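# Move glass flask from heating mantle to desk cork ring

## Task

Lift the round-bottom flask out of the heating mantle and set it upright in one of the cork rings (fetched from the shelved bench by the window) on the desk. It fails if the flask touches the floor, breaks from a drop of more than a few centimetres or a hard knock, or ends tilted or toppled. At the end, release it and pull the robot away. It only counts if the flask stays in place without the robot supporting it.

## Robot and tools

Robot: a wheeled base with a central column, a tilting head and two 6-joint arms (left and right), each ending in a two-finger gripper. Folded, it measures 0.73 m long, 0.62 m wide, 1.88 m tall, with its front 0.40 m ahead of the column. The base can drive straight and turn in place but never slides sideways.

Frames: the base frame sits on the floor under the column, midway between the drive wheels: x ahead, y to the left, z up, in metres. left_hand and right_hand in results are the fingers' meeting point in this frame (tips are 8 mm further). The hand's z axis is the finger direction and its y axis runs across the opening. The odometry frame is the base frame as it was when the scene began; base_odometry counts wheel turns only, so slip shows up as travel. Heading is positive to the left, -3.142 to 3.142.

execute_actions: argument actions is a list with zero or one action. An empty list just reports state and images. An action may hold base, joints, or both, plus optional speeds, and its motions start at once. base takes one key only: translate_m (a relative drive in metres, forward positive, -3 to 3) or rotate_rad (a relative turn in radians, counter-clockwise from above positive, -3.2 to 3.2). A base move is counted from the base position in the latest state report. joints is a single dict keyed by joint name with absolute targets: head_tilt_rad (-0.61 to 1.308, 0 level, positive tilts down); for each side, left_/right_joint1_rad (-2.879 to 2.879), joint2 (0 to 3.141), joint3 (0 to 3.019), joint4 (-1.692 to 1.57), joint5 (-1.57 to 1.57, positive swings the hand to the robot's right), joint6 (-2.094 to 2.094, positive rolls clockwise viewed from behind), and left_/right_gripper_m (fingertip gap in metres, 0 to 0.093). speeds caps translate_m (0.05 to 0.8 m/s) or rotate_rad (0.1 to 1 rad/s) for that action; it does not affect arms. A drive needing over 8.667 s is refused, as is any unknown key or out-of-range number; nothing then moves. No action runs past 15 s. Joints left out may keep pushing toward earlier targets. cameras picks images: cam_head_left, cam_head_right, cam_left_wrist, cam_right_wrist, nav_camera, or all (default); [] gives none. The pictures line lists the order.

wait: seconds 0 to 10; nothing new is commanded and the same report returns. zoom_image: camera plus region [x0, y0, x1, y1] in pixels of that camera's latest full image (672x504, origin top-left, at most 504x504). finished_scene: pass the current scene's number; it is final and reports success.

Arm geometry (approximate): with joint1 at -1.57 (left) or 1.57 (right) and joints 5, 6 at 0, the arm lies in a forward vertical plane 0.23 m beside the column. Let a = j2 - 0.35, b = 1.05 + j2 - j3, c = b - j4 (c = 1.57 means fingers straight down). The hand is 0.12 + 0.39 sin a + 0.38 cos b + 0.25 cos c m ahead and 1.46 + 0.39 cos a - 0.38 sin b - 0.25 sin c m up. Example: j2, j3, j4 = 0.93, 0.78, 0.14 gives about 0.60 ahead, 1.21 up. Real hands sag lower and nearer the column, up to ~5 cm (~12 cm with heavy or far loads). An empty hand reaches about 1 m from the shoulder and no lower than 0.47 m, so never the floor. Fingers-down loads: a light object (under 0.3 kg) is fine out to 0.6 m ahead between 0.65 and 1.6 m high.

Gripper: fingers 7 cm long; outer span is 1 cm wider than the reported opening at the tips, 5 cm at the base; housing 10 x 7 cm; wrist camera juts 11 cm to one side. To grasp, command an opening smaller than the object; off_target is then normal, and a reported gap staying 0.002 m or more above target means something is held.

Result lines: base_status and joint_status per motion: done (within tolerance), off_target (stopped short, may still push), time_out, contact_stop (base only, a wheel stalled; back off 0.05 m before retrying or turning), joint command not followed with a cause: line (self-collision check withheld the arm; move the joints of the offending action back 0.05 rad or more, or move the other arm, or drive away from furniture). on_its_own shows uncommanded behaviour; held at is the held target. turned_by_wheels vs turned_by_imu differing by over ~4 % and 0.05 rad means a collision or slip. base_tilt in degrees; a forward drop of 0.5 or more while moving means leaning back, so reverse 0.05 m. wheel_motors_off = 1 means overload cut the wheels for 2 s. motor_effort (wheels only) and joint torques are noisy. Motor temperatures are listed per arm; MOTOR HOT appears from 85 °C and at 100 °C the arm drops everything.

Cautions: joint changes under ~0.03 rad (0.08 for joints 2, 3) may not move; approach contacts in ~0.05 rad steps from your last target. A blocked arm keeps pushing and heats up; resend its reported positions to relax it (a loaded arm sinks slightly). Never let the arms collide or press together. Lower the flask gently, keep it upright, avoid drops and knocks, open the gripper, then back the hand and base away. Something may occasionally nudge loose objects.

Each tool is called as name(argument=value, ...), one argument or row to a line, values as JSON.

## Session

execute_actions(
  actions=[
    {"joints":{"head_tilt_rad":0.3}},
  ],
)

Scene clock: 0.90 s.
Joint torques (N m, as the arm reports them, + toward a larger angle): left_arm=[-0.23 -8.69 -0.01 -1.   -0.02 -0.01] | right_arm=[-0.76 -6.44 -0.55 -1.36 -0.01 -0.04]
Motor temperatures (°C, as the motors report them): left_arm=[24 23 22 25 24 24] | right_arm=[25 29 23 26 25 23]
base_odometry: x=+0.000 y=+0.000 heading=+0.000 (m, m, rad; odometry frame)
turned_by_wheels: +0.000 (rad since the last result)
turned_by_imu: +0.000 (rad since the last result)
base_tilt: forward=-0.2 right=-0.4 (deg)
base_status: not commanded
joint_positions: head_tilt_rad=+0.319 left_joint1_rad=-1.559 left_joint2_rad=+0.845 left_joint3_rad=+0.419 left_joint4_rad=-0.987 left_joint5_rad=-0.005 left_joint6_rad=+0.079 left_gripper_m=+0.095 right_joint1_rad=+1.601 right_joint2_rad=+0.898 right_joint3_rad=+0.418 right_joint4_rad=-0.965 right_joint5_rad=-0.027 right_joint6_rad=-0.073 right_gripper_m=+0.094
joint_status: all done
wheel_motors_off: 0
motor_effort: left_wheel=+2(1) right_wheel=+5(5) (%)
left_hand: x=+0.1543 y=+0.2279 z=+1.2592 quat_wxyz=(+0.430, -0.032, -0.902, +0.011) (m; base frame)
right_hand: x=+0.1465 y=-0.2146 z=+1.2540 quat_wxyz=(+0.444, +0.039, -0.895, -0.037) (m; base frame)
pictures: cam_head_left, cam_head_right, cam_left_wrist, cam_right_wrist, nav_camera
camera_calibration (this result's frames):
cam_head_left: T_world_to_cam=[[0.0578203, -0.998126, 0.0200144, -0.00442794], [-0.297234, -0.0363503, -0.954112, 1.48445], [0.953052, 0.0492181, -0.298779, 0.341397], [0, 0, 0, 1]] pos_world=[0.116115, 0.0327375, 1.51842]
cam_head_right: T_world_to_cam=[[0.0654407, -0.997856, -0.00137457, -0.0522987], [-0.315656, -0.0193943, -0.948676, 1.48158], [0.946615, 0.0625159, -0.316248, 0.373599], [0, 0, 0, 1]] pos_world=[0.117439, -0.0468082, 1.52362]
cam_left_wrist: T_world_to_cam=[[-0.0493827, -0.997127, 0.0574446, 0.165478], [-0.0516438, 0.059987, 0.996862, -1.2581], [-0.997444, 0.0462611, -0.0544577, 0.336387], [0, 0, 0, 1]] pos_world=[0.278726, 0.224911, 1.26297]
cam_right_wrist: T_world_to_cam=[[0.0523274, -0.99459, -0.0897335, -0.109238], [-0.0281412, -0.0912896, 0.995427, -1.25223], [-0.998233, -0.0495629, -0.0327659, 0.300635], [0, 0, 0, 1]] pos_world=[0.270581, -0.208063, 1.24655]
Images, in order (width x height): cam_head_left 672x504, cam_head_right 672x504, cam_left_wrist 672x504, cam_right_wrist 672x504, nav_camera 672x504.

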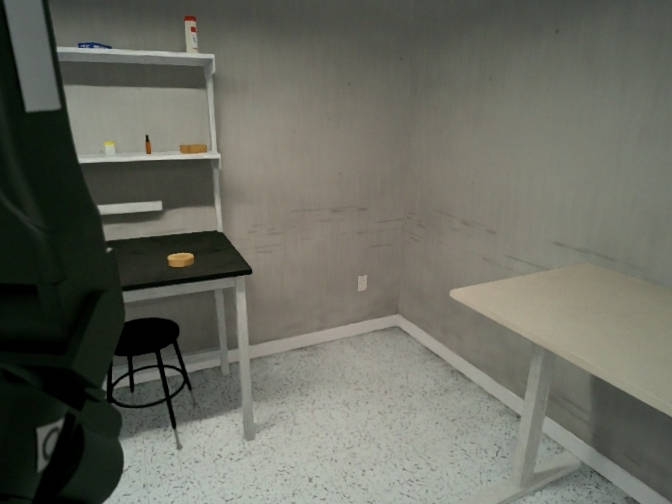

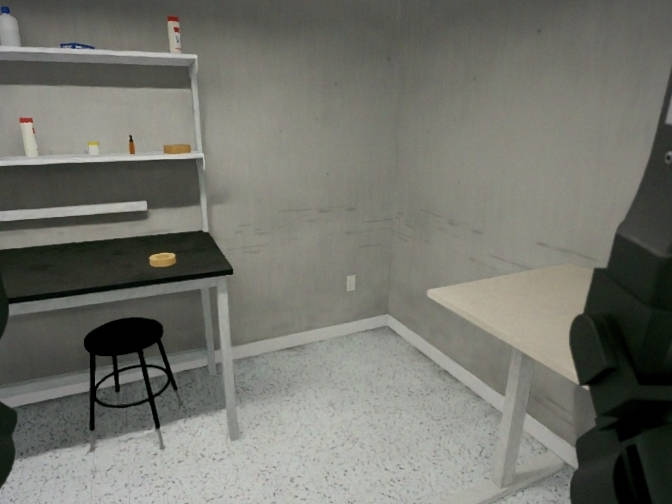

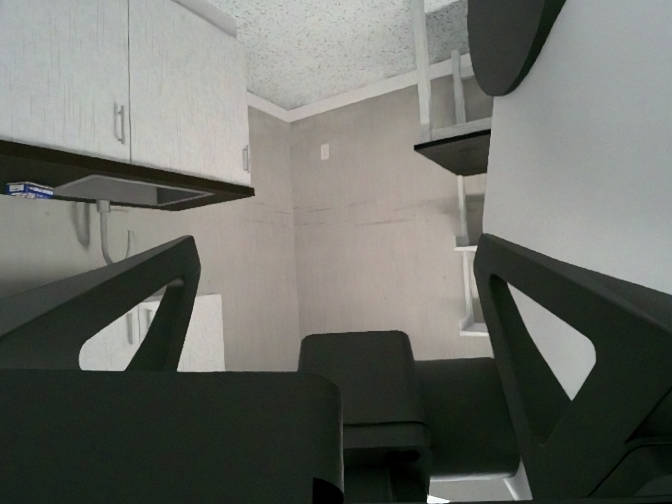

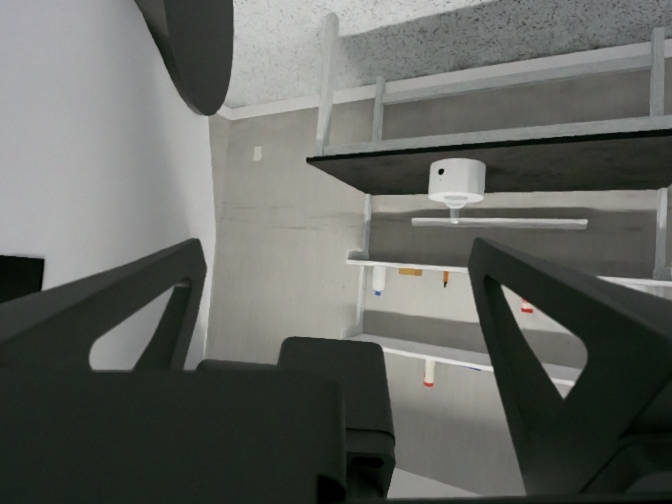

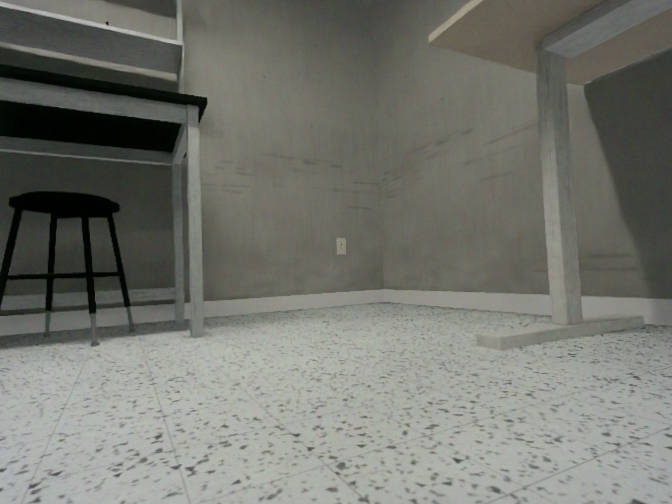

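execute_actions(
  actions=[
    {"base":{"rotate_rad":0.54},"joints":{"head_tilt_rad":0.8,"right_joint1_rad":1.56,"right_joint2_rad":1.36,"right_joint3_rad":1.35,"right_joint4_rad":-0.49,"right_joint5_rad":0.01,"right_joint6_rad":0,"right_gripper_m":0.07}},
  ],
  cameras=[],
)

execute_actions(
  actions=[
    {"base":{"translate_m":1.28}},
  ],
  cameras=["cam_head_left","cam_head_right","cam_right_wrist"],
)

Scene clock: 7.83 s.
Joint torques (N m, as the arm reports them, + toward a larger angle): left_arm=[-0.06 -8.3  -0.04 -0.99 -0.02 -0.01] | right_arm=[ -1.19 -16.77   4.89   0.78   0.07   0.04]
Motor temperatures (°C, as the motors report them): left_arm=[24 23 22 25 24 24] | right_arm=[25 29 23 26 25 23]
base_odometry: x=+0.000 y=+0.000 heading=+0.539 (m, m, rad; odometry frame)
turned_by_wheels: +0.539 (rad since the last result)
turned_by_imu: +0.531 (rad since the last result)
base_tilt: forward=-0.2 right=-0.4 (deg)
base_status: done
joint_positions: head_tilt_rad=+0.802 left_joint1_rad=-1.559 left_joint2_rad=+0.845 left_joint3_rad=+0.419 left_joint4_rad=-0.987 left_joint5_rad=-0.005 left_joint6_rad=+0.079 left_gripper_m=+0.095 right_joint1_rad=+1.557 right_joint2_rad=+1.361 right_joint3_rad=+1.344 right_joint4_rad=-0.492 right_joint5_rad=+0.010 right_joint6_rad=-0.006 right_gripper_m=+0.070
joint_status: all done
wheel_motors_off: 0
motor_effort: left_wheel=-3(31) right_wheel=+2(51) (%)
left_hand: x=+0.1543 y=+0.2279 z=+1.2592 quat_wxyz=(+0.430, -0.032, -0.902, +0.011) (m; base frame)
right_hand: x=+0.6399 y=-0.2355 z=+1.0797 quat_wxyz=(-0.008, +0.000, -1.000, +0.011) (m; base frame)
pictures: none
No camera images: the call's "cameras" was empty. Leave "cameras" out to get every camera's image.

Scene clock: 11.37 s.
Joint torques (N m, as the arm reports them, + toward a larger angle): left_arm=[-0.08 -8.39 -0.15 -1.01 -0.04  0.01] | right_arm=[ -1.01 -17.     4.87   0.76   0.07   0.04]
Motor temperatures (°C, as the motors report them): left_arm=[24 23 22 25 24 24] | right_arm=[25 29 23 26 25 23]
base_odometry: x=+1.098 y=+0.658 heading=+0.540 (m, m, rad; odometry frame)
turned_by_wheels: +0.001 (rad since the last result)
turned_by_imu: +0.000 (rad since the last result)
base_tilt: forward=-0.2 right=-0.4 (deg)
base_status: done
joint_positions: head_tilt_rad=+0.803 left_joint1_rad=-1.559 left_joint2_rad=+0.845 left_joint3_rad=+0.421 left_joint4_rad=-0.987 left_joint5_rad=-0.005 left_joint6_rad=+0.079 left_gripper_m=+0.095 right_joint1_rad=+1.557 right_joint2_rad=+1.361 right_joint3_rad=+1.344 right_joint4_rad=-0.492 right_joint5_rad=+0.010 right_joint6_rad=-0.006 right_gripper_m=+0.070
joint_status: not commanded
wheel_motors_off: 0
motor_effort: left_wheel=+1(55) right_wheel=-1(61) (%)
left_hand: x=+0.1553 y=+0.2279 z=+1.2589 quat_wxyz=(+0.429, -0.032, -0.903, +0.011) (m; base frame)
right_hand: x=+0.6399 y=-0.2355 z=+1.0797 quat_wxyz=(-0.008, +0.000, -1.000, +0.011) (m; base frame)
pictures: cam_head_left, cam_head_right, cam_right_wrist
camera_calibration (this result's frames):
cam_head_left: T_world_to_cam=[[0.0604982, -0.998126, -0.00915079, 0.0403526], [-0.706612, -0.0363503, -0.706667, 1.12385], [0.70501, 0.0492181, -0.707487, 0.98321], [0, 0, 0, 1]] pos_world=[0.0985119, 0.0327375, 1.49017]
cam_head_right: T_world_to_cam=[[0.0573049, -0.997856, -0.0316311, -0.00529693], [-0.720396, -0.0193943, -0.693291, 1.10853], [0.691191, 0.0625159, -0.719963, 1.00809], [0, 0, 0, 1]] pos_world=[0.1021, -0.0468082, 1.49415]
cam_right_wrist: T_world_to_cam=[[-0.00100426, -0.99921, 0.0397362, -0.27825], [-0.822426, 0.0234301, 0.568389, -0.0703949], [-0.568871, -0.0321093, -0.8218, 1.36776], [0, 0, 0, 1]] pos_world=[0.719906, -0.232463, 1.17509]
Images, in order (width x height): cam_head_left 672x504, cam_head_right 672x504, cam_right_wrist 672x504.

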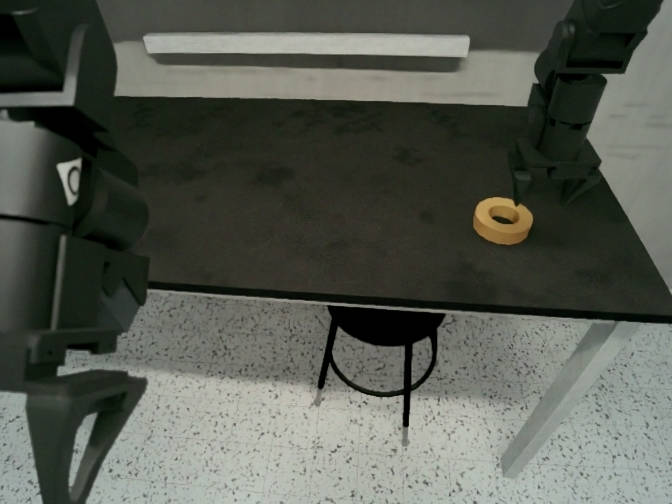

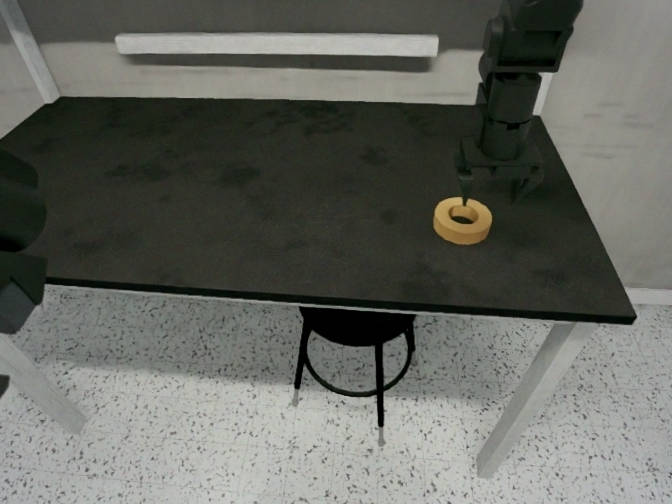

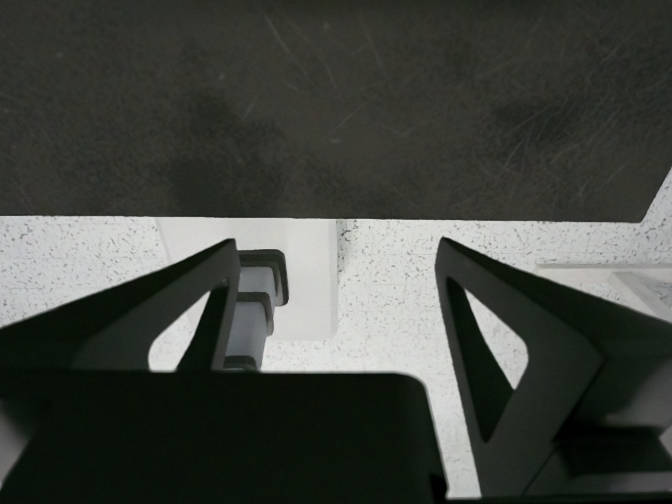

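execute_actions(
  actions=[
    {"base":{"translate_m":0.09},"joints":{"right_joint2_rad":1.56,"right_joint3_rad":1.44,"right_joint4_rad":-0.395,"right_joint6_rad":1.57}},
  ],
  cameras=["cam_right_wrist"],
)

Scene clock: 18.57 s.
Joint torques (N m, as the arm reports them, + toward a larger angle): left_arm=[-0.17 -8.69 -0.15 -0.9  -0.05  0.01] | right_arm=[ -1.03 -17.39   4.24   0.75   0.17   0.04]
Motor temperatures (°C, as the motors report them): left_arm=[24 24 22 25 24 24] | right_arm=[25 30 23 26 25 23]
base_odometry: x=+1.175 y=+0.704 heading=+0.541 (m, m, rad; odometry frame)
turned_by_wheels: +0.001 (rad since the last result)
turned_by_imu: -0.001 (rad since the last result)
base_tilt: forward=-0.1 right=-0.4 (deg)
base_status: done
joint_positions: head_tilt_rad=+0.803 left_joint1_rad=-1.559 left_joint2_rad=+0.845 left_joint3_rad=+0.420 left_joint4_rad=-0.987 left_joint5_rad=-0.005 left_joint6_rad=+0.079 left_gripper_m=+0.095 right_joint1_rad=+1.557 right_joint2_rad=+1.562 right_joint3_rad=+1.431 right_joint4_rad=-0.399 right_joint5_rad=+0.010 right_joint6_rad=+1.564 right_gripper_m=+0.070
joint_status: all done
wheel_motors_off: 0
motor_effort: left_wheel=+0(35) right_wheel=+0(31) (%)
left_hand: x=+0.1551 y=+0.2279 z=+1.2589 quat_wxyz=(+0.429, -0.032, -0.903, +0.011) (m; base frame)
right_hand: x=+0.6291 y=-0.2365 z=+0.9913 quat_wxyz=(-0.005, -0.707, -0.707, +0.010) (m; base frame)
pictures: cam_right_wrist
camera_calibration (this result's frames):
cam_right_wrist: T_world_to_cam=[[-0.999702, -0.000362824, 0.0244058, 0.60392], [0.0134581, 0.825975, 0.563546, -0.360317], [-0.0203631, 0.563706, -0.825724, 1.0886], [0, 0, 0, 1]] pos_world=[0.630757, -0.31582, 1.0872]
Images, in order (width x height): cam_right_wrist 672x504.

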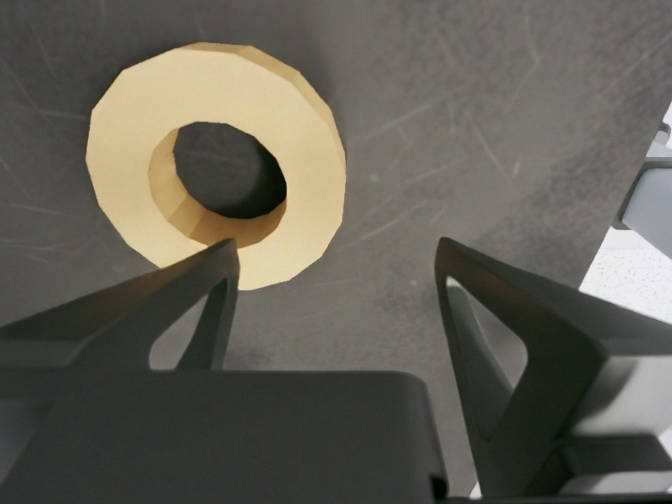

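execute_actions(
  actions=[
    {"base":{"rotate_rad":-0.022}},
  ],
  cameras=[],
)

execute_actions(
  actions=[
    {"base":{"translate_m":0.03},"joints":{"right_joint2_rad":1.635,"right_joint4_rad":-0.335}},
  ],
  cameras=["cam_right_wrist"],
)

execute_actions(
  actions=[
    {"joints":{"right_joint2_rad":1.71,"right_joint4_rad":-0.23}},
  ],
  cameras=["cam_right_wrist"],
)

Scene clock: 31.43 s.
Joint torques (N m, as the arm reports them, + toward a larger angle): left_arm=[ 0.01 -8.51 -0.08 -1.02 -0.04  0.  ] | right_arm=[ -1.12 -17.43   4.21   0.73   0.17   0.04]
Motor temperatures (°C, as the motors report them): left_arm=[24 24 22 25 24 24] | right_arm=[25 31 24 26 25 23]
base_odometry: x=+1.175 y=+0.704 heading=+0.520 (m, m, rad; odometry frame)
turned_by_wheels: -0.020 (rad since the last result)
turned_by_imu: -0.021 (rad since the last result)
base_tilt: forward=-0.2 right=-0.4 (deg)
base_status: done
joint_positions: head_tilt_rad=+0.803 left_joint1_rad=-1.559 left_joint2_rad=+0.845 left_joint3_rad=+0.420 left_joint4_rad=-0.987 left_joint5_rad=-0.005 left_joint6_rad=+0.079 left_gripper_m=+0.095 right_joint1_rad=+1.558 right_joint2_rad=+1.562 right_joint3_rad=+1.431 right_joint4_rad=-0.399 right_joint5_rad=+0.010 right_joint6_rad=+1.564 right_gripper_m=+0.070
joint_status: not commanded
wheel_motors_off: 0
motor_effort: left_wheel=+1(41) right_wheel=-1(41) (%)
left_hand: x=+0.1551 y=+0.2279 z=+1.2589 quat_wxyz=(+0.429, -0.032, -0.903, +0.011) (m; base frame)
right_hand: x=+0.6291 y=-0.2359 z=+0.9913 quat_wxyz=(-0.005, -0.707, -0.707, +0.010) (m; base frame)
pictures: none
No camera images: the call's "cameras" was empty. Leave "cameras" out to get every camera's image.

Scene clock: 32.63 s.
Joint torques (N m, as the arm reports them, + toward a larger angle): left_arm=[-0.16 -7.96 -0.02 -1.02 -0.05  0.01] | right_arm=[ -1.38 -15.29   3.82   0.88   0.16   0.04]
Motor temperatures (°C, as the motors report them): left_arm=[24 24 22 25 24 24] | right_arm=[25 31 24 26 25 23]
base_odometry: x=+1.202 y=+0.719 heading=+0.519 (m, m, rad; odometry frame)
turned_by_wheels: -0.002 (rad since the last result)
turned_by_imu: -0.002 (rad since the last result)
base_tilt: forward=-0.2 right=-0.4 (deg)
base_status: done
joint_positions: head_tilt_rad=+0.803 left_joint1_rad=-1.559 left_joint2_rad=+0.845 left_joint3_rad=+0.420 left_joint4_rad=-0.987 left_joint5_rad=-0.005 left_joint6_rad=+0.079 left_gripper_m=+0.095 right_joint1_rad=+1.558 right_joint2_rad=+1.610 right_joint3_rad=+1.432 right_joint4_rad=-0.343 right_joint5_rad=+0.010 right_joint6_rad=+1.564 right_gripper_m=+0.070
joint_status: all done
wheel_motors_off: 0
motor_effort: left_wheel=-1(48) right_wheel=+2(59) (%)
left_hand: x=+0.1547 y=+0.2279 z=+1.2591 quat_wxyz=(+0.430, -0.032, -0.902, +0.011) (m; base frame)
right_hand: x=+0.6209 y=-0.2359 z=+0.9674 quat_wxyz=(-0.008, -0.707, -0.707, +0.006) (m; base frame)
pictures: cam_right_wrist
camera_calibration (this result's frames):
cam_right_wrist: T_world_to_cam=[[-0.999889, -0.00106213, 0.014871, 0.605463], [0.00751746, 0.825459, 0.564412, -0.344466], [-0.0128749, 0.564461, -0.825359, 1.06354], [0, 0, 0, 1]] pos_world=[0.621678, -0.315343, 1.06322]
Images, in order (width x height): cam_right_wrist 672x504.

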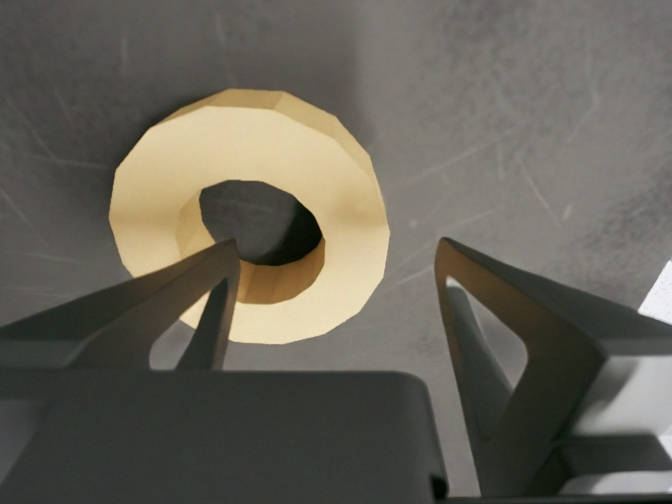

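Scene clock: 33.63 s.
Joint torques (N m, as the arm reports them, + toward a larger angle): left_arm=[-0.11 -8.29  0.01 -1.02 -0.02  0.01] | right_arm=[ -1.22 -15.9    3.12   1.07   0.17   0.04]
Motor temperatures (°C, as the motors report them): left_arm=[24 24 22 25 24 24] | right_arm=[25 31 24 26 25 23]
base_odometry: x=+1.202 y=+0.719 heading=+0.519 (m, m, rad; odometry frame)
turned_by_wheels: +0.000 (rad since the last result)
turned_by_imu: +0.000 (rad since the last result)
base_tilt: forward=-0.1 right=-0.4 (deg)
base_status: not commanded
joint_positions: head_tilt_rad=+0.803 left_joint1_rad=-1.559 left_joint2_rad=+0.845 left_joint3_rad=+0.420 left_joint4_rad=-0.987 left_joint5_rad=-0.005 left_joint6_rad=+0.079 left_gripper_m=+0.095 right_joint1_rad=+1.558 right_joint2_rad=+1.698 right_joint3_rad=+1.432 right_joint4_rad=-0.241 right_joint5_rad=+0.010 right_joint6_rad=+1.564 right_gripper_m=+0.070
joint_status: all done
wheel_motors_off: 0
motor_effort: left_wheel=-2(0) right_wheel=+1(1) (%)
left_hand: x=+0.1547 y=+0.2279 z=+1.2591 quat_wxyz=(+0.430, -0.032, -0.902, +0.011) (m; base frame)
right_hand: x=+0.6007 y=-0.2362 z=+0.9245 quat_wxyz=(-0.013, -0.707, -0.707, +0.002) (m; base frame)
pictures: cam_right_wrist
camera_calibration (this result's frames):
cam_right_wrist: T_world_to_cam=[[-0.999998, -0.00120743, 0.00152107, 0.598329], [-0.00013826, 0.825507, 0.564392, -0.3152], [-0.00193712, 0.56439, -0.825506, 1.02163], [0, 0, 0, 1]] pos_world=[0.600263, -0.315677, 1.02035]
Images, in order (width x height): cam_right_wrist 672x504.

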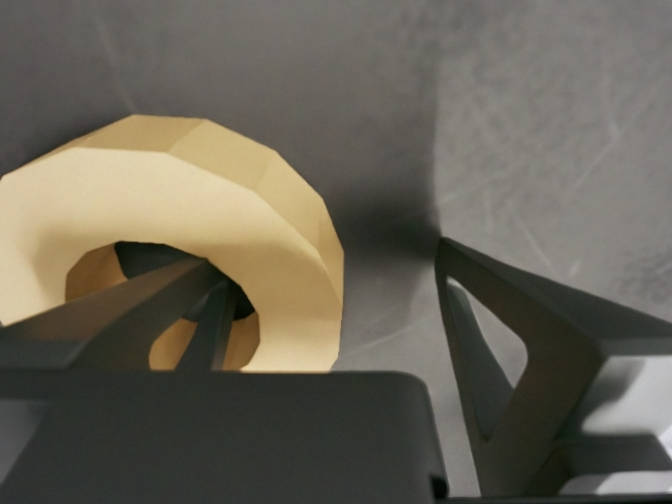

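execute_actions(
  actions=[
    {"joints":{"right_gripper_m":0.0}},
  ],
  cameras=[],
)

execute_actions(
  actions=[
    {"base":{"translate_m":-0.9},"joints":{"right_joint2_rad":1.36,"right_joint3_rad":1.35,"right_joint4_rad":-0.5,"head_tilt_rad":0.7}},
  ],
  cameras=[],
)

execute_actions(
  actions=[
    {"base":{"rotate_rad":-1.6}},
  ],
  cameras=["cam_head_right"],
)

execute_actions(
  actions=[
    {"base":{"translate_m":0.3}},
  ],
  cameras=["cam_head_right"],
)

Scene clock: 38.43 s.
Joint torques (N m, as the arm reports them, + toward a larger angle): left_arm=[-0.08 -8.38 -0.02 -0.98 -0.06  0.02] | right_arm=[ -1.21 -15.89   3.13   1.08   0.17   0.02]
Motor temperatures (°C, as the motors report them): left_arm=[24 24 22 25 24 24] | right_arm=[25 31 24 26 25 23]
base_odometry: x=+1.202 y=+0.719 heading=+0.519 (m, m, rad; odometry frame)
turned_by_wheels: +0.000 (rad since the last result)
turned_by_imu: -0.001 (rad since the last result)
base_tilt: forward=-0.2 right=-0.4 (deg)
base_status: not commanded
joint_positions: head_tilt_rad=+0.803 left_joint1_rad=-1.559 left_joint2_rad=+0.845 left_joint3_rad=+0.420 left_joint4_rad=-0.987 left_joint5_rad=-0.005 left_joint6_rad=+0.079 left_gripper_m=+0.095 right_joint1_rad=+1.558 right_joint2_rad=+1.698 right_joint3_rad=+1.432 right_joint4_rad=-0.241 right_joint5_rad=+0.010 right_joint6_rad=+1.565 right_gripper_m=+0.024
joint_status: right_gripper_m off_target (ended at +0.024, target +0.000)
wheel_motors_off: 0
motor_effort: left_wheel=-2(1) right_wheel=+1(2) (%)
left_hand: x=+0.1547 y=+0.2279 z=+1.2591 quat_wxyz=(+0.430, -0.032, -0.902, +0.011) (m; base frame)
right_hand: x=+0.6007 y=-0.2362 z=+0.9245 quat_wxyz=(-0.013, -0.707, -0.707, +0.001) (m; base frame)
pictures: none
No camera images: the call's "cameras" was empty. Leave "cameras" out to get every camera's image.

Scene clock: 41.53 s.
Joint torques (N m, as the arm reports them, + toward a larger angle): left_arm=[ 0.12 -8.31  0.1  -0.99 -0.03 -0.01] | right_arm=[ -1.05 -15.33   4.42   0.34   0.16   0.02]
Motor temperatures (°C, as the motors report them): left_arm=[24 24 22 25 24 24] | right_arm=[25 31 24 26 25 23]
base_odometry: x=+0.420 y=+0.273 heading=+0.518 (m, m, rad; odometry frame)
turned_by_wheels: +0.000 (rad since the last result)
turned_by_imu: -0.001 (rad since the last result)
base_tilt: forward=-0.2 right=-0.4 (deg)
base_status: done
joint_positions: head_tilt_rad=+0.716 left_joint1_rad=-1.559 left_joint2_rad=+0.845 left_joint3_rad=+0.417 left_joint4_rad=-0.987 left_joint5_rad=-0.005 left_joint6_rad=+0.079 left_gripper_m=+0.095 right_joint1_rad=+1.558 right_joint2_rad=+1.335 right_joint3_rad=+1.354 right_joint4_rad=-0.493 right_joint5_rad=+0.010 right_joint6_rad=+1.565 right_gripper_m=+0.024
joint_status: all done
wheel_motors_off: 0
motor_effort: left_wheel=+2(59) right_wheel=+0(62) (%)
left_hand: x=+0.1533 y=+0.2279 z=+1.2595 quat_wxyz=(+0.431, -0.032, -0.902, +0.011) (m; base frame)
right_hand: x=+0.6545 y=-0.2347 z=+1.0949 quat_wxyz=(-0.025, -0.707, -0.707, -0.010) (m; base frame)
pictures: none
No camera images: the call's "cameras" was empty. Leave "cameras" out to get every camera's image.

Scene clock: 44.67 s.
Joint torques (N m, as the arm reports them, + toward a larger angle): left_arm=[ 0.07 -8.68  0.07 -0.99 -0.04  0.  ] | right_arm=[ -1.06 -15.27   4.41   0.35   0.15   0.02]
Motor temperatures (°C, as the motors report them): left_arm=[24 24 22 25 24 24] | right_arm=[25 32 24 26 25 23]
base_odometry: x=+0.420 y=+0.273 heading=-1.081 (m, m, rad; odometry frame)
turned_by_wheels: -1.599 (rad since the last result)
turned_by_imu: -1.580 (rad since the last result)
base_tilt: forward=-0.2 right=-0.4 (deg)
base_status: done
joint_positions: head_tilt_rad=+0.716 left_joint1_rad=-1.559 left_joint2_rad=+0.845 left_joint3_rad=+0.417 left_joint4_rad=-0.987 left_joint5_rad=-0.005 left_joint6_rad=+0.079 left_gripper_m=+0.095 right_joint1_rad=+1.559 right_joint2_rad=+1.335 right_joint3_rad=+1.354 right_joint4_rad=-0.493 right_joint5_rad=+0.010 right_joint6_rad=+1.565 right_gripper_m=+0.024
joint_status: not commanded
wheel_motors_off: 0
motor_effort: left_wheel=+3(54) right_wheel=-3(45) (%)
left_hand: x=+0.1533 y=+0.2279 z=+1.2595 quat_wxyz=(+0.431, -0.032, -0.902, +0.011) (m; base frame)
right_hand: x=+0.6545 y=-0.2345 z=+1.0949 quat_wxyz=(-0.025, -0.707, -0.707, -0.010) (m; base frame)
pictures: cam_head_right
camera_calibration (this result's frames):
cam_head_right: T_world_to_cam=[[0.0598247, -0.997856, -0.0265591, -0.0132338], [-0.65777, -0.0193943, -0.752969, 1.1973], [0.750839, 0.0625159, -0.657519, 0.908946], [0, 0, 0, 1]] pos_world=[0.105868, -0.0468082, 1.49883]
Images, in order (width x height): cam_head_right 672x504.

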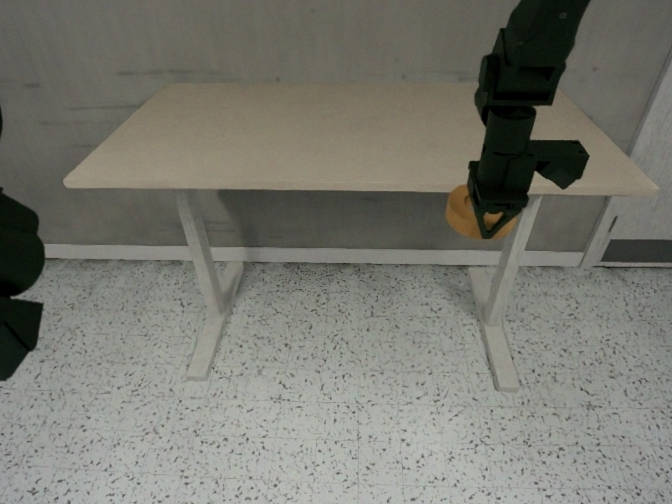

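Scene clock: 46.60 s.
Joint torques (N m, as the arm reports them, + toward a larger angle): left_arm=[-0.13 -8.21 -0.14 -0.89 -0.02 -0.02] | right_arm=[ -1.15 -15.59   4.38   0.35   0.15   0.01]
Motor temperatures (°C, as the motors report them): left_arm=[24 24 22 25 24 24] | right_arm=[25 32 24 26 25 23]
base_odometry: x=+0.561 y=+0.008 heading=-1.082 (m, m, rad; odometry frame)
turned_by_wheels: -0.001 (rad since the last result)
turned_by_imu: -0.002 (rad since the last result)
base_tilt: forward=-0.2 right=-0.4 (deg)
base_status: done
joint_positions: head_tilt_rad=+0.716 left_joint1_rad=-1.559 left_joint2_rad=+0.845 left_joint3_rad=+0.422 left_joint4_rad=-0.987 left_joint5_rad=-0.005 left_joint6_rad=+0.079 left_gripper_m=+0.095 right_joint1_rad=+1.559 right_joint2_rad=+1.337 right_joint3_rad=+1.354 right_joint4_rad=-0.493 right_joint5_rad=+0.010 right_joint6_rad=+1.565 right_gripper_m=+0.024
joint_status: not commanded
wheel_motors_off: 0
motor_effort: left_wheel=-1(58) right_wheel=+1(55) (%)
left_hand: x=+0.1560 y=+0.2279 z=+1.2587 quat_wxyz=(+0.428, -0.032, -0.903, +0.011) (m; base frame)
right_hand: x=+0.6538 y=-0.2345 z=+1.0941 quat_wxyz=(-0.024, -0.707, -0.707, -0.009) (m; base frame)
pictures: cam_head_right
camera_calibration (this result's frames):
cam_head_right: T_world_to_cam=[[0.0598334, -0.997856, -0.0265395, -0.0132644], [-0.657523, -0.0193943, -0.753185, 1.19762], [0.751055, 0.0625159, -0.657274, 0.908557], [0, 0, 0, 1]] pos_world=[0.105882, -0.0468082, 1.49885]
Images, in order (width x height): cam_head_right 672x504.

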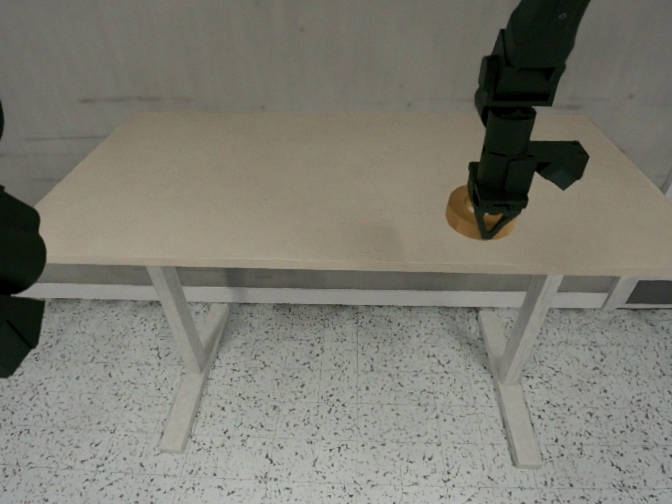

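Same desk height apparently.

execute_actions(
  actions=[
    {"base":{"translate_m":0.27},"joints":{"right_joint2_rad":1.6,"right_joint3_rad":1.47,"right_joint4_rad":-0.385}},
  ],
  cameras=[],
)

execute_actions(
  actions=[
    {"joints":{"right_joint2_rad":1.67,"right_joint4_rad":-0.345}},
  ],
  cameras=["cam_head_right"],
)

Scene clock: 51.67 s.
Joint torques (N m, as the arm reports them, + toward a larger angle): left_arm=[-0.48 -8.5  -0.1  -0.96 -0.02 -0.01] | right_arm=[ -1.4  -18.73   3.65   0.64   0.16   0.02]
Motor temperatures (°C, as the motors report them): left_arm=[24 24 22 25 24 24] | right_arm=[25 32 24 26 25 23]
base_odometry: x=+0.688 y=-0.230 heading=-1.083 (m, m, rad; odometry frame)
turned_by_wheels: +0.000 (rad since the last result)
turned_by_imu: -0.002 (rad since the last result)
base_tilt: forward=-0.2 right=-0.4 (deg)
base_status: done
joint_positions: head_tilt_rad=+0.716 left_joint1_rad=-1.559 left_joint2_rad=+0.845 left_joint3_rad=+0.422 left_joint4_rad=-0.987 left_joint5_rad=-0.005 left_joint6_rad=+0.079 left_gripper_m=+0.095 right_joint1_rad=+1.559 right_joint2_rad=+1.621 right_joint3_rad=+1.465 right_joint4_rad=-0.389 right_joint5_rad=+0.010 right_joint6_rad=+1.565 right_gripper_m=+0.024
joint_status: all done
wheel_motors_off: 0
motor_effort: left_wheel=+0(37) right_wheel=+0(45) (%)
left_hand: x=+0.1557 y=+0.2279 z=+1.2588 quat_wxyz=(+0.429, -0.032, -0.903, +0.011) (m; base frame)
right_hand: x=+0.6240 y=-0.2357 z=+0.9661 quat_wxyz=(+0.000, -0.707, -0.707, +0.015) (m; base frame)
pictures: none
No camera images: the call's "cameras" was empty. Leave "cameras" out to get every camera's image.

Scene clock: 52.37 s.
Joint torques (N m, as the arm reports them, + toward a larger angle): left_arm=[-0.35 -8.34 -0.28 -0.89 -0.04  0.  ] | right_arm=[ -1.19 -14.98   3.59   0.92   0.17   0.02]
Motor temperatures (°C, as the motors report them): left_arm=[24 24 22 25 24 24] | right_arm=[25 32 24 26 25 23]
base_odometry: x=+0.688 y=-0.230 heading=-1.083 (m, m, rad; odometry frame)
turned_by_wheels: +0.000 (rad since the last result)
turned_by_imu: +0.000 (rad since the last result)
base_tilt: forward=-0.2 right=-0.3 (deg)
base_status: not commanded
joint_positions: head_tilt_rad=+0.716 left_joint1_rad=-1.559 left_joint2_rad=+0.845 left_joint3_rad=+0.422 left_joint4_rad=-0.987 left_joint5_rad=-0.005 left_joint6_rad=+0.079 left_gripper_m=+0.095 right_joint1_rad=+1.559 right_joint2_rad=+1.634 right_joint3_rad=+1.465 right_joint4_rad=-0.353 right_joint5_rad=+0.010 right_joint6_rad=+1.566 right_gripper_m=+0.024
joint_status: all done
wheel_motors_off: 0
motor_effort: left_wheel=+1(1) right_wheel=+1(1) (%)
left_hand: x=+0.1557 y=+0.2279 z=+1.2588 quat_wxyz=(+0.429, -0.032, -0.903, +0.011) (m; base frame)
right_hand: x=+0.6266 y=-0.2357 z=+0.9597 quat_wxyz=(-0.008, -0.707, -0.707, +0.006) (m; base frame)
pictures: cam_head_right
camera_calibration (this result's frames):
cam_head_right: T_world_to_cam=[[0.0598369, -0.997856, -0.0265315, -0.0132768], [-0.657423, -0.0193943, -0.753272, 1.19775], [0.751142, 0.0625159, -0.657174, 0.908398], [0, 0, 0, 1]] pos_world=[0.105887, -0.0468082, 1.49886]
Images, in order (width x height): cam_head_right 672x504.

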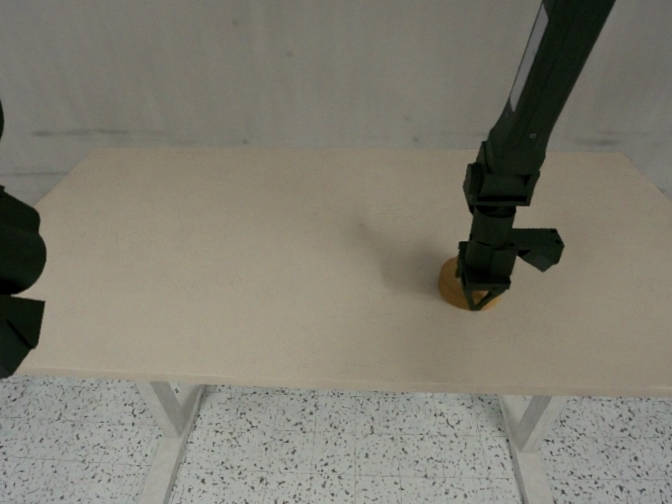

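execute_actions(
  actions=[
    {"joints":{"right_joint2_rad":1.64,"right_gripper_m":0.055}},
  ],
  cameras=[],
)

execute_actions(
  actions=[
    {"joints":{"right_joint2_rad":1.4,"right_joint3_rad":1.36,"right_joint4_rad":-0.49}},
  ],
  cameras=["cam_head_right"],
)

execute_actions(
  actions=[
    {"base":{"translate_m":-0.2},"joints":{"right_joint6_rad":0,"right_joint5_rad":-0.02,"right_gripper_m":0.08}},
  ],
  cameras=[],
)

execute_actions(
  actions=[
    {"base":{"rotate_rad":-1.59}},
  ],
  cameras=[],
)

execute_actions(
  actions=[
    {"base":{"translate_m":1.05}},
  ],
  cameras=["cam_head_left","cam_head_right"],
)

Scene clock: 60.13 s.
Joint torques (N m, as the arm reports them, + toward a larger angle): left_arm=[-0.52 -8.17 -0.21 -1.02 -0.03  0.  ] | right_arm=[ -1.35 -16.79   3.56   0.92   0.16   0.01]
Motor temperatures (°C, as the motors report them): left_arm=[24 24 22 25 24 24] | right_arm=[25 32 24 26 25 23]
base_odometry: x=+0.688 y=-0.230 heading=-1.083 (m, m, rad; odometry frame)
turned_by_wheels: +0.000 (rad since the last result)
turned_by_imu: -0.001 (rad since the last result)
base_tilt: forward=-0.1 right=-0.3 (deg)
base_status: not commanded
joint_positions: head_tilt_rad=+0.716 left_joint1_rad=-1.559 left_joint2_rad=+0.845 left_joint3_rad=+0.422 left_joint4_rad=-0.987 left_joint5_rad=-0.005 left_joint6_rad=+0.079 left_gripper_m=+0.095 right_joint1_rad=+1.559 right_joint2_rad=+1.634 right_joint3_rad=+1.465 right_joint4_rad=-0.353 right_joint5_rad=+0.010 right_joint6_rad=+1.566 right_gripper_m=+0.055
joint_status: all done
wheel_motors_off: 0
motor_effort: left_wheel=-1(2) right_wheel=+1(1) (%)
left_hand: x=+0.1557 y=+0.2279 z=+1.2588 quat_wxyz=(+0.429, -0.032, -0.903, +0.011) (m; base frame)
right_hand: x=+0.6267 y=-0.2357 z=+0.9597 quat_wxyz=(-0.008, -0.707, -0.707, +0.006) (m; base frame)
pictures: none
No camera images: the call's "cameras" was empty. Leave "cameras" out to get every camera's image.

Scene clock: 61.40 s.
Joint torques (N m, as the arm reports them, + toward a larger angle): left_arm=[-0.1  -7.92 -0.21 -1.07 -0.05 -0.01] | right_arm=[ -1.2  -15.73   5.     0.59   0.16   0.01]
Motor temperatures (°C, as the motors report them): left_arm=[24 24 22 25 24 24] | right_arm=[25 32 24 26 25 23]
base_odometry: x=+0.688 y=-0.230 heading=-1.083 (m, m, rad; odometry frame)
turned_by_wheels: +0.000 (rad since the last result)
turned_by_imu: +0.000 (rad since the last result)
base_tilt: forward=-0.2 right=-0.4 (deg)
base_status: not commanded
joint_positions: head_tilt_rad=+0.716 left_joint1_rad=-1.559 left_joint2_rad=+0.845 left_joint3_rad=+0.422 left_joint4_rad=-0.987 left_joint5_rad=-0.005 left_joint6_rad=+0.079 left_gripper_m=+0.095 right_joint1_rad=+1.559 right_joint2_rad=+1.384 right_joint3_rad=+1.350 right_joint4_rad=-0.491 right_joint5_rad=+0.010 right_joint6_rad=+1.566 right_gripper_m=+0.055
joint_status: all done
wheel_motors_off: 0
motor_effort: left_wheel=-1(1) right_wheel=+1(1) (%)
left_hand: x=+0.1557 y=+0.2279 z=+1.2588 quat_wxyz=(+0.429, -0.032, -0.903, +0.011) (m; base frame)
right_hand: x=+0.6343 y=-0.2346 z=+1.0686 quat_wxyz=(-0.007, -0.707, -0.707, +0.008) (m; base frame)
pictures: cam_head_right
camera_calibration (this result's frames):
cam_head_right: T_world_to_cam=[[0.0598369, -0.997856, -0.0265315, -0.0132768], [-0.657423, -0.0193943, -0.753272, 1.19775], [0.751142, 0.0625159, -0.657174, 0.908398], [0, 0, 0, 1]] pos_world=[0.105887, -0.0468082, 1.49886]
Images, in order (width x height): cam_head_right 672x504.

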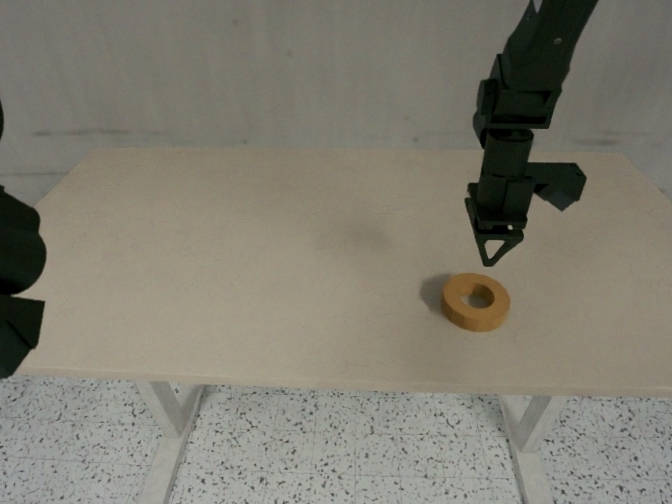

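Scene clock: 63.13 s.
Joint torques (N m, as the arm reports them, + toward a larger angle): left_arm=[-0.05 -7.86  0.13 -1.06 -0.02 -0.01] | right_arm=[ -1.07 -15.92   5.05   0.7   -0.05  -0.11]
Motor temperatures (°C, as the motors report them): left_arm=[24 24 22 25 24 24] | right_arm=[25 32 24 26 25 23]
base_odometry: x=+0.594 y=-0.054 heading=-1.080 (m, m, rad; odometry frame)
turned_by_wheels: +0.002 (rad since the last result)
turned_by_imu: +0.002 (rad since the last result)
base_tilt: forward=-0.2 right=-0.4 (deg)
base_status: done
joint_positions: head_tilt_rad=+0.716 left_joint1_rad=-1.559 left_joint2_rad=+0.845 left_joint3_rad=+0.417 left_joint4_rad=-0.987 left_joint5_rad=-0.005 left_joint6_rad=+0.079 left_gripper_m=+0.095 right_joint1_rad=+1.559 right_joint2_rad=+1.384 right_joint3_rad=+1.350 right_joint4_rad=-0.491 right_joint5_rad=-0.018 right_joint6_rad=+0.007 right_gripper_m=+0.080
joint_status: all done
wheel_motors_off: 0
motor_effort: left_wheel=+1(43) right_wheel=+0(31) (%)
left_hand: x=+0.1531 y=+0.2279 z=+1.2595 quat_wxyz=(+0.431, -0.032, -0.902, +0.011) (m; base frame)
right_hand: x=+0.6345 y=-0.2298 z=+1.0686 quat_wxyz=(+0.001, -0.006, -1.000, -0.004) (m; base frame)
pictures: none
No camera images: the call's "cameras" was empty. Leave "cameras" out to get every camera's image.

Scene clock: 66.27 s.
Joint torques (N m, as the arm reports them, + toward a larger angle): left_arm=[-0.04 -7.79  0.07 -1.   -0.02 -0.01] | right_arm=[ -1.   -15.88   5.01   0.71  -0.02  -0.1 ]
Motor temperatures (°C, as the motors report them): left_arm=[24 24 22 25 24 24] | right_arm=[25 32 24 26 25 23]
base_odometry: x=+0.594 y=-0.054 heading=-2.669 (m, m, rad; odometry frame)
turned_by_wheels: -1.589 (rad since the last result)
turned_by_imu: -1.569 (rad since the last result)
base_tilt: forward=-0.2 right=-0.4 (deg)
base_status: done
joint_positions: head_tilt_rad=+0.716 left_joint1_rad=-1.559 left_joint2_rad=+0.845 left_joint3_rad=+0.417 left_joint4_rad=-0.987 left_joint5_rad=-0.005 left_joint6_rad=+0.079 left_gripper_m=+0.095 right_joint1_rad=+1.559 right_joint2_rad=+1.384 right_joint3_rad=+1.350 right_joint4_rad=-0.491 right_joint5_rad=-0.019 right_joint6_rad=+0.007 right_gripper_m=+0.080
joint_status: not commanded
wheel_motors_off: 0
motor_effort: left_wheel=+3(51) right_wheel=-3(55) (%)
left_hand: x=+0.1531 y=+0.2279 z=+1.2595 quat_wxyz=(+0.431, -0.032, -0.902, +0.011) (m; base frame)
right_hand: x=+0.6345 y=-0.2295 z=+1.0686 quat_wxyz=(+0.001, -0.006, -1.000, -0.004) (m; base frame)
pictures: none
No camera images: the call's "cameras" was empty. Leave "cameras" out to get every camera's image.

Scene clock: 69.50 s.
Joint torques (N m, as the arm reports them, + toward a larger angle): left_arm=[ 0.17 -8.1  -0.11 -0.86 -0.03 -0.02] | right_arm=[ -1.07 -15.83   5.     0.69  -0.02  -0.11]
Motor temperatures (°C, as the motors report them): left_arm=[24 24 22 25 24 24] | right_arm=[25 32 24 26 25 23]
base_odometry: x=-0.341 y=-0.531 heading=-2.670 (m, m, rad; odometry frame)
turned_by_wheels: +0.000 (rad since the last result)
turned_by_imu: -0.001 (rad since the last result)
base_tilt: forward=-0.1 right=-0.4 (deg)
base_status: done
joint_positions: head_tilt_rad=+0.716 left_joint1_rad=-1.559 left_joint2_rad=+0.845 left_joint3_rad=+0.421 left_joint4_rad=-0.987 left_joint5_rad=-0.005 left_joint6_rad=+0.079 left_gripper_m=+0.095 right_joint1_rad=+1.559 right_joint2_rad=+1.384 right_joint3_rad=+1.351 right_joint4_rad=-0.491 right_joint5_rad=-0.019 right_joint6_rad=+0.007 right_gripper_m=+0.080
joint_status: not commanded
wheel_motors_off: 0
motor_effort: left_wheel=-1(57) right_wheel=+0(55) (%)
left_hand: x=+0.1555 y=+0.2279 z=+1.2588 quat_wxyz=(+0.429, -0.032, -0.903, +0.011) (m; base frame)
right_hand: x=+0.6350 y=-0.2295 z=+1.0687 quat_wxyz=(+0.000, -0.006, -1.000, -0.004) (m; base frame)
pictures: cam_head_left, cam_head_right
camera_calibration (this result's frames):
cam_head_left: T_world_to_cam=[[0.061065, -0.998126, -0.00385209, 0.0321643], [-0.642444, -0.0363503, -0.76547, 1.2112], [0.763895, 0.0492181, -0.64346, 0.881665], [0, 0, 0, 1]] pos_world=[0.102664, 0.0327375, 1.49458]
cam_head_right: T_world_to_cam=[[0.0598398, -0.997856, -0.0265249, -0.0132871], [-0.65734, -0.0193943, -0.753344, 1.19786], [0.751214, 0.0625159, -0.657091, 0.908268], [0, 0, 0, 1]] pos_world=[0.105892, -0.0468082, 1.49886]
Images, in order (width x height): cam_head_left 672x504, cam_head_right 672x504.

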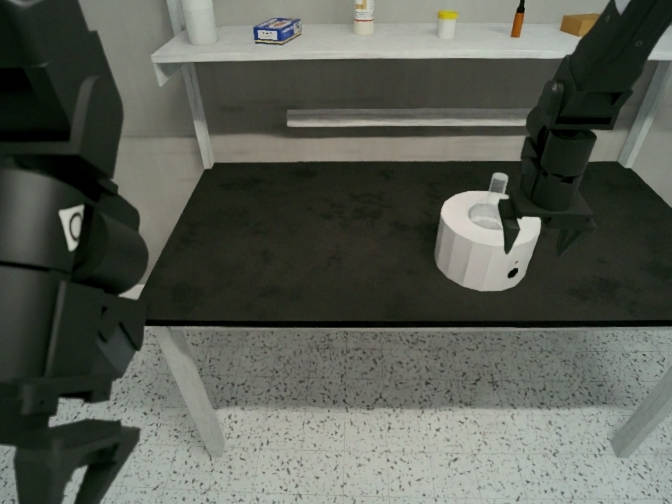

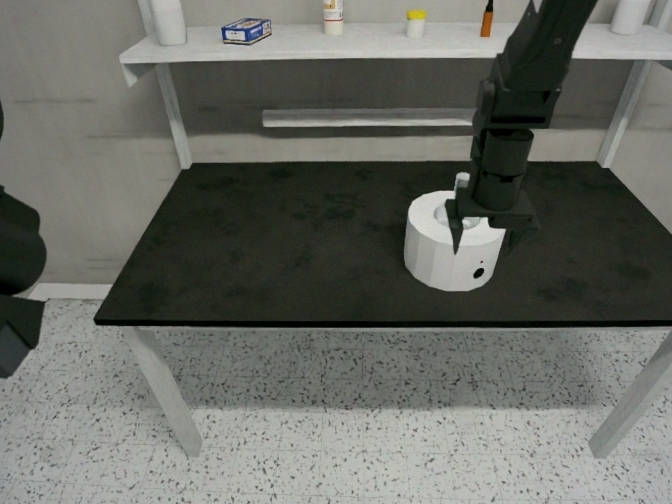

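execute_actions(
  actions=[
    {"base":{"rotate_rad":-0.043}},
  ],
  cameras=[],
)

execute_actions(
  actions=[
    {"base":{"translate_m":0.315}},
  ],
  cameras=["cam_head_right","cam_right_wrist"],
)

Scene clock: 76.17 s.
Joint torques (N m, as the arm reports them, + toward a larger angle): left_arm=[-0.26 -8.22 -0.11 -1.01 -0.04 -0.01] | right_arm=[ -1.12 -15.74   4.97   0.69  -0.02  -0.12]
Motor temperatures (°C, as the motors report them): left_arm=[24 24 22 25 24 24] | right_arm=[25 32 24 26 25 23]
base_odometry: x=-0.342 y=-0.531 heading=-2.710 (m, m, rad; odometry frame)
turned_by_wheels: -0.040 (rad since the last result)
turned_by_imu: -0.040 (rad since the last result)
base_tilt: forward=-0.2 right=-0.4 (deg)
base_status: done
joint_positions: head_tilt_rad=+0.716 left_joint1_rad=-1.559 left_joint2_rad=+0.845 left_joint3_rad=+0.421 left_joint4_rad=-0.987 left_joint5_rad=-0.005 left_joint6_rad=+0.079 left_gripper_m=+0.095 right_joint1_rad=+1.559 right_joint2_rad=+1.384 right_joint3_rad=+1.351 right_joint4_rad=-0.491 right_joint5_rad=-0.019 right_joint6_rad=+0.007 right_gripper_m=+0.080
joint_status: not commanded
wheel_motors_off: 0
motor_effort: left_wheel=+2(48) right_wheel=-1(49) (%)
left_hand: x=+0.1555 y=+0.2279 z=+1.2588 quat_wxyz=(+0.429, -0.032, -0.903, +0.011) (m; base frame)
right_hand: x=+0.6350 y=-0.2298 z=+1.0687 quat_wxyz=(+0.000, -0.006, -1.000, -0.004) (m; base frame)
pictures: none
No camera images: the call's "cameras" was empty. Leave "cameras" out to get every camera's image.

Scene clock: 78.17 s.
Joint torques (N m, as the arm reports them, + toward a larger angle): left_arm=[-0.36 -8.14 -0.25 -0.9  -0.02 -0.02] | right_arm=[ -1.02 -15.94   4.96   0.69  -0.02  -0.11]
Motor temperatures (°C, as the motors report them): left_arm=[24 24 22 25 24 24] | right_arm=[25 32 24 26 25 23]
base_odometry: x=-0.628 y=-0.663 heading=-2.710 (m, m, rad; odometry frame)
turned_by_wheels: +0.000 (rad since the last result)
turned_by_imu: -0.001 (rad since the last result)
base_tilt: forward=-0.2 right=-0.4 (deg)
base_status: done
joint_positions: head_tilt_rad=+0.716 left_joint1_rad=-1.559 left_joint2_rad=+0.845 left_joint3_rad=+0.422 left_joint4_rad=-0.987 left_joint5_rad=-0.005 left_joint6_rad=+0.079 left_gripper_m=+0.095 right_joint1_rad=+1.559 right_joint2_rad=+1.384 right_joint3_rad=+1.352 right_joint4_rad=-0.491 right_joint5_rad=-0.019 right_joint6_rad=+0.007 right_gripper_m=+0.080
joint_status: not commanded
wheel_motors_off: 0
motor_effort: left_wheel=+1(36) right_wheel=+0(59) (%)
left_hand: x=+0.1562 y=+0.2279 z=+1.2586 quat_wxyz=(+0.428, -0.032, -0.903, +0.011) (m; base frame)
right_hand: x=+0.6354 y=-0.2298 z=+1.0689 quat_wxyz=(+0.000, -0.006, -1.000, -0.004) (m; base frame)
pictures: cam_head_right, cam_right_wrist
camera_calibration (this result's frames):
cam_head_right: T_world_to_cam=[[0.0598416, -0.997856, -0.026521, -0.0132933], [-0.65729, -0.0193943, -0.753388, 1.19792], [0.751258, 0.0625159, -0.657041, 0.908189], [0, 0, 0, 1]] pos_world=[0.105895, -0.0468082, 1.49887]
cam_right_wrist: T_world_to_cam=[[-0.0124019, -0.999872, 0.0101004, -0.23337], [-0.813578, 0.0159626, 0.581237, -0.0891352], [-0.581324, -0.00100902, -0.813672, 1.36283], [0, 0, 0, 1]] pos_world=[0.716835, -0.230542, 1.16306]
Images, in order (width x height): cam_head_right 672x504, cam_right_wrist 672x504.

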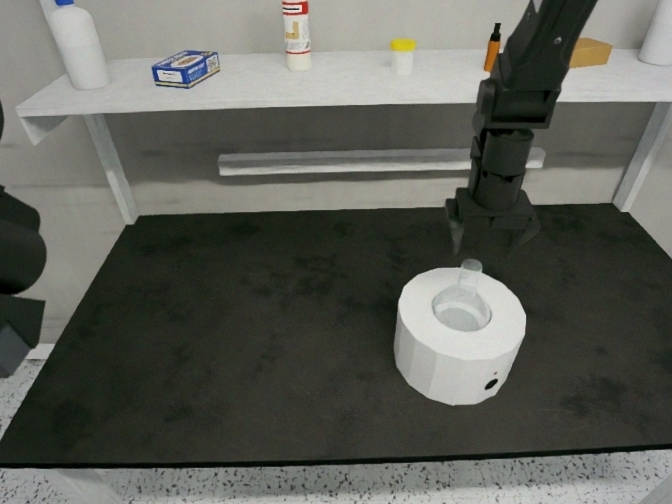

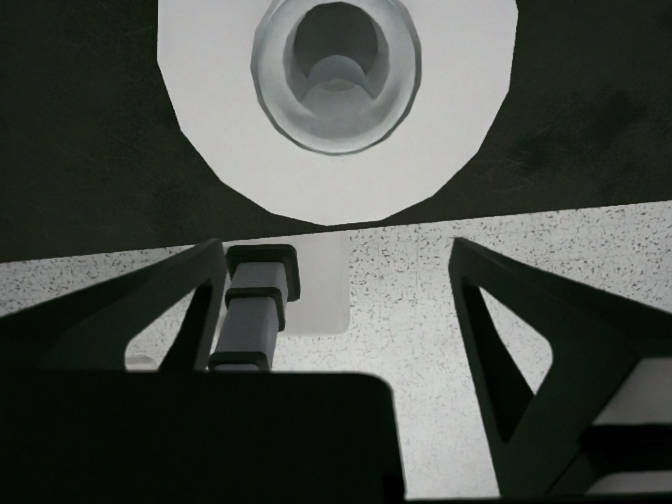

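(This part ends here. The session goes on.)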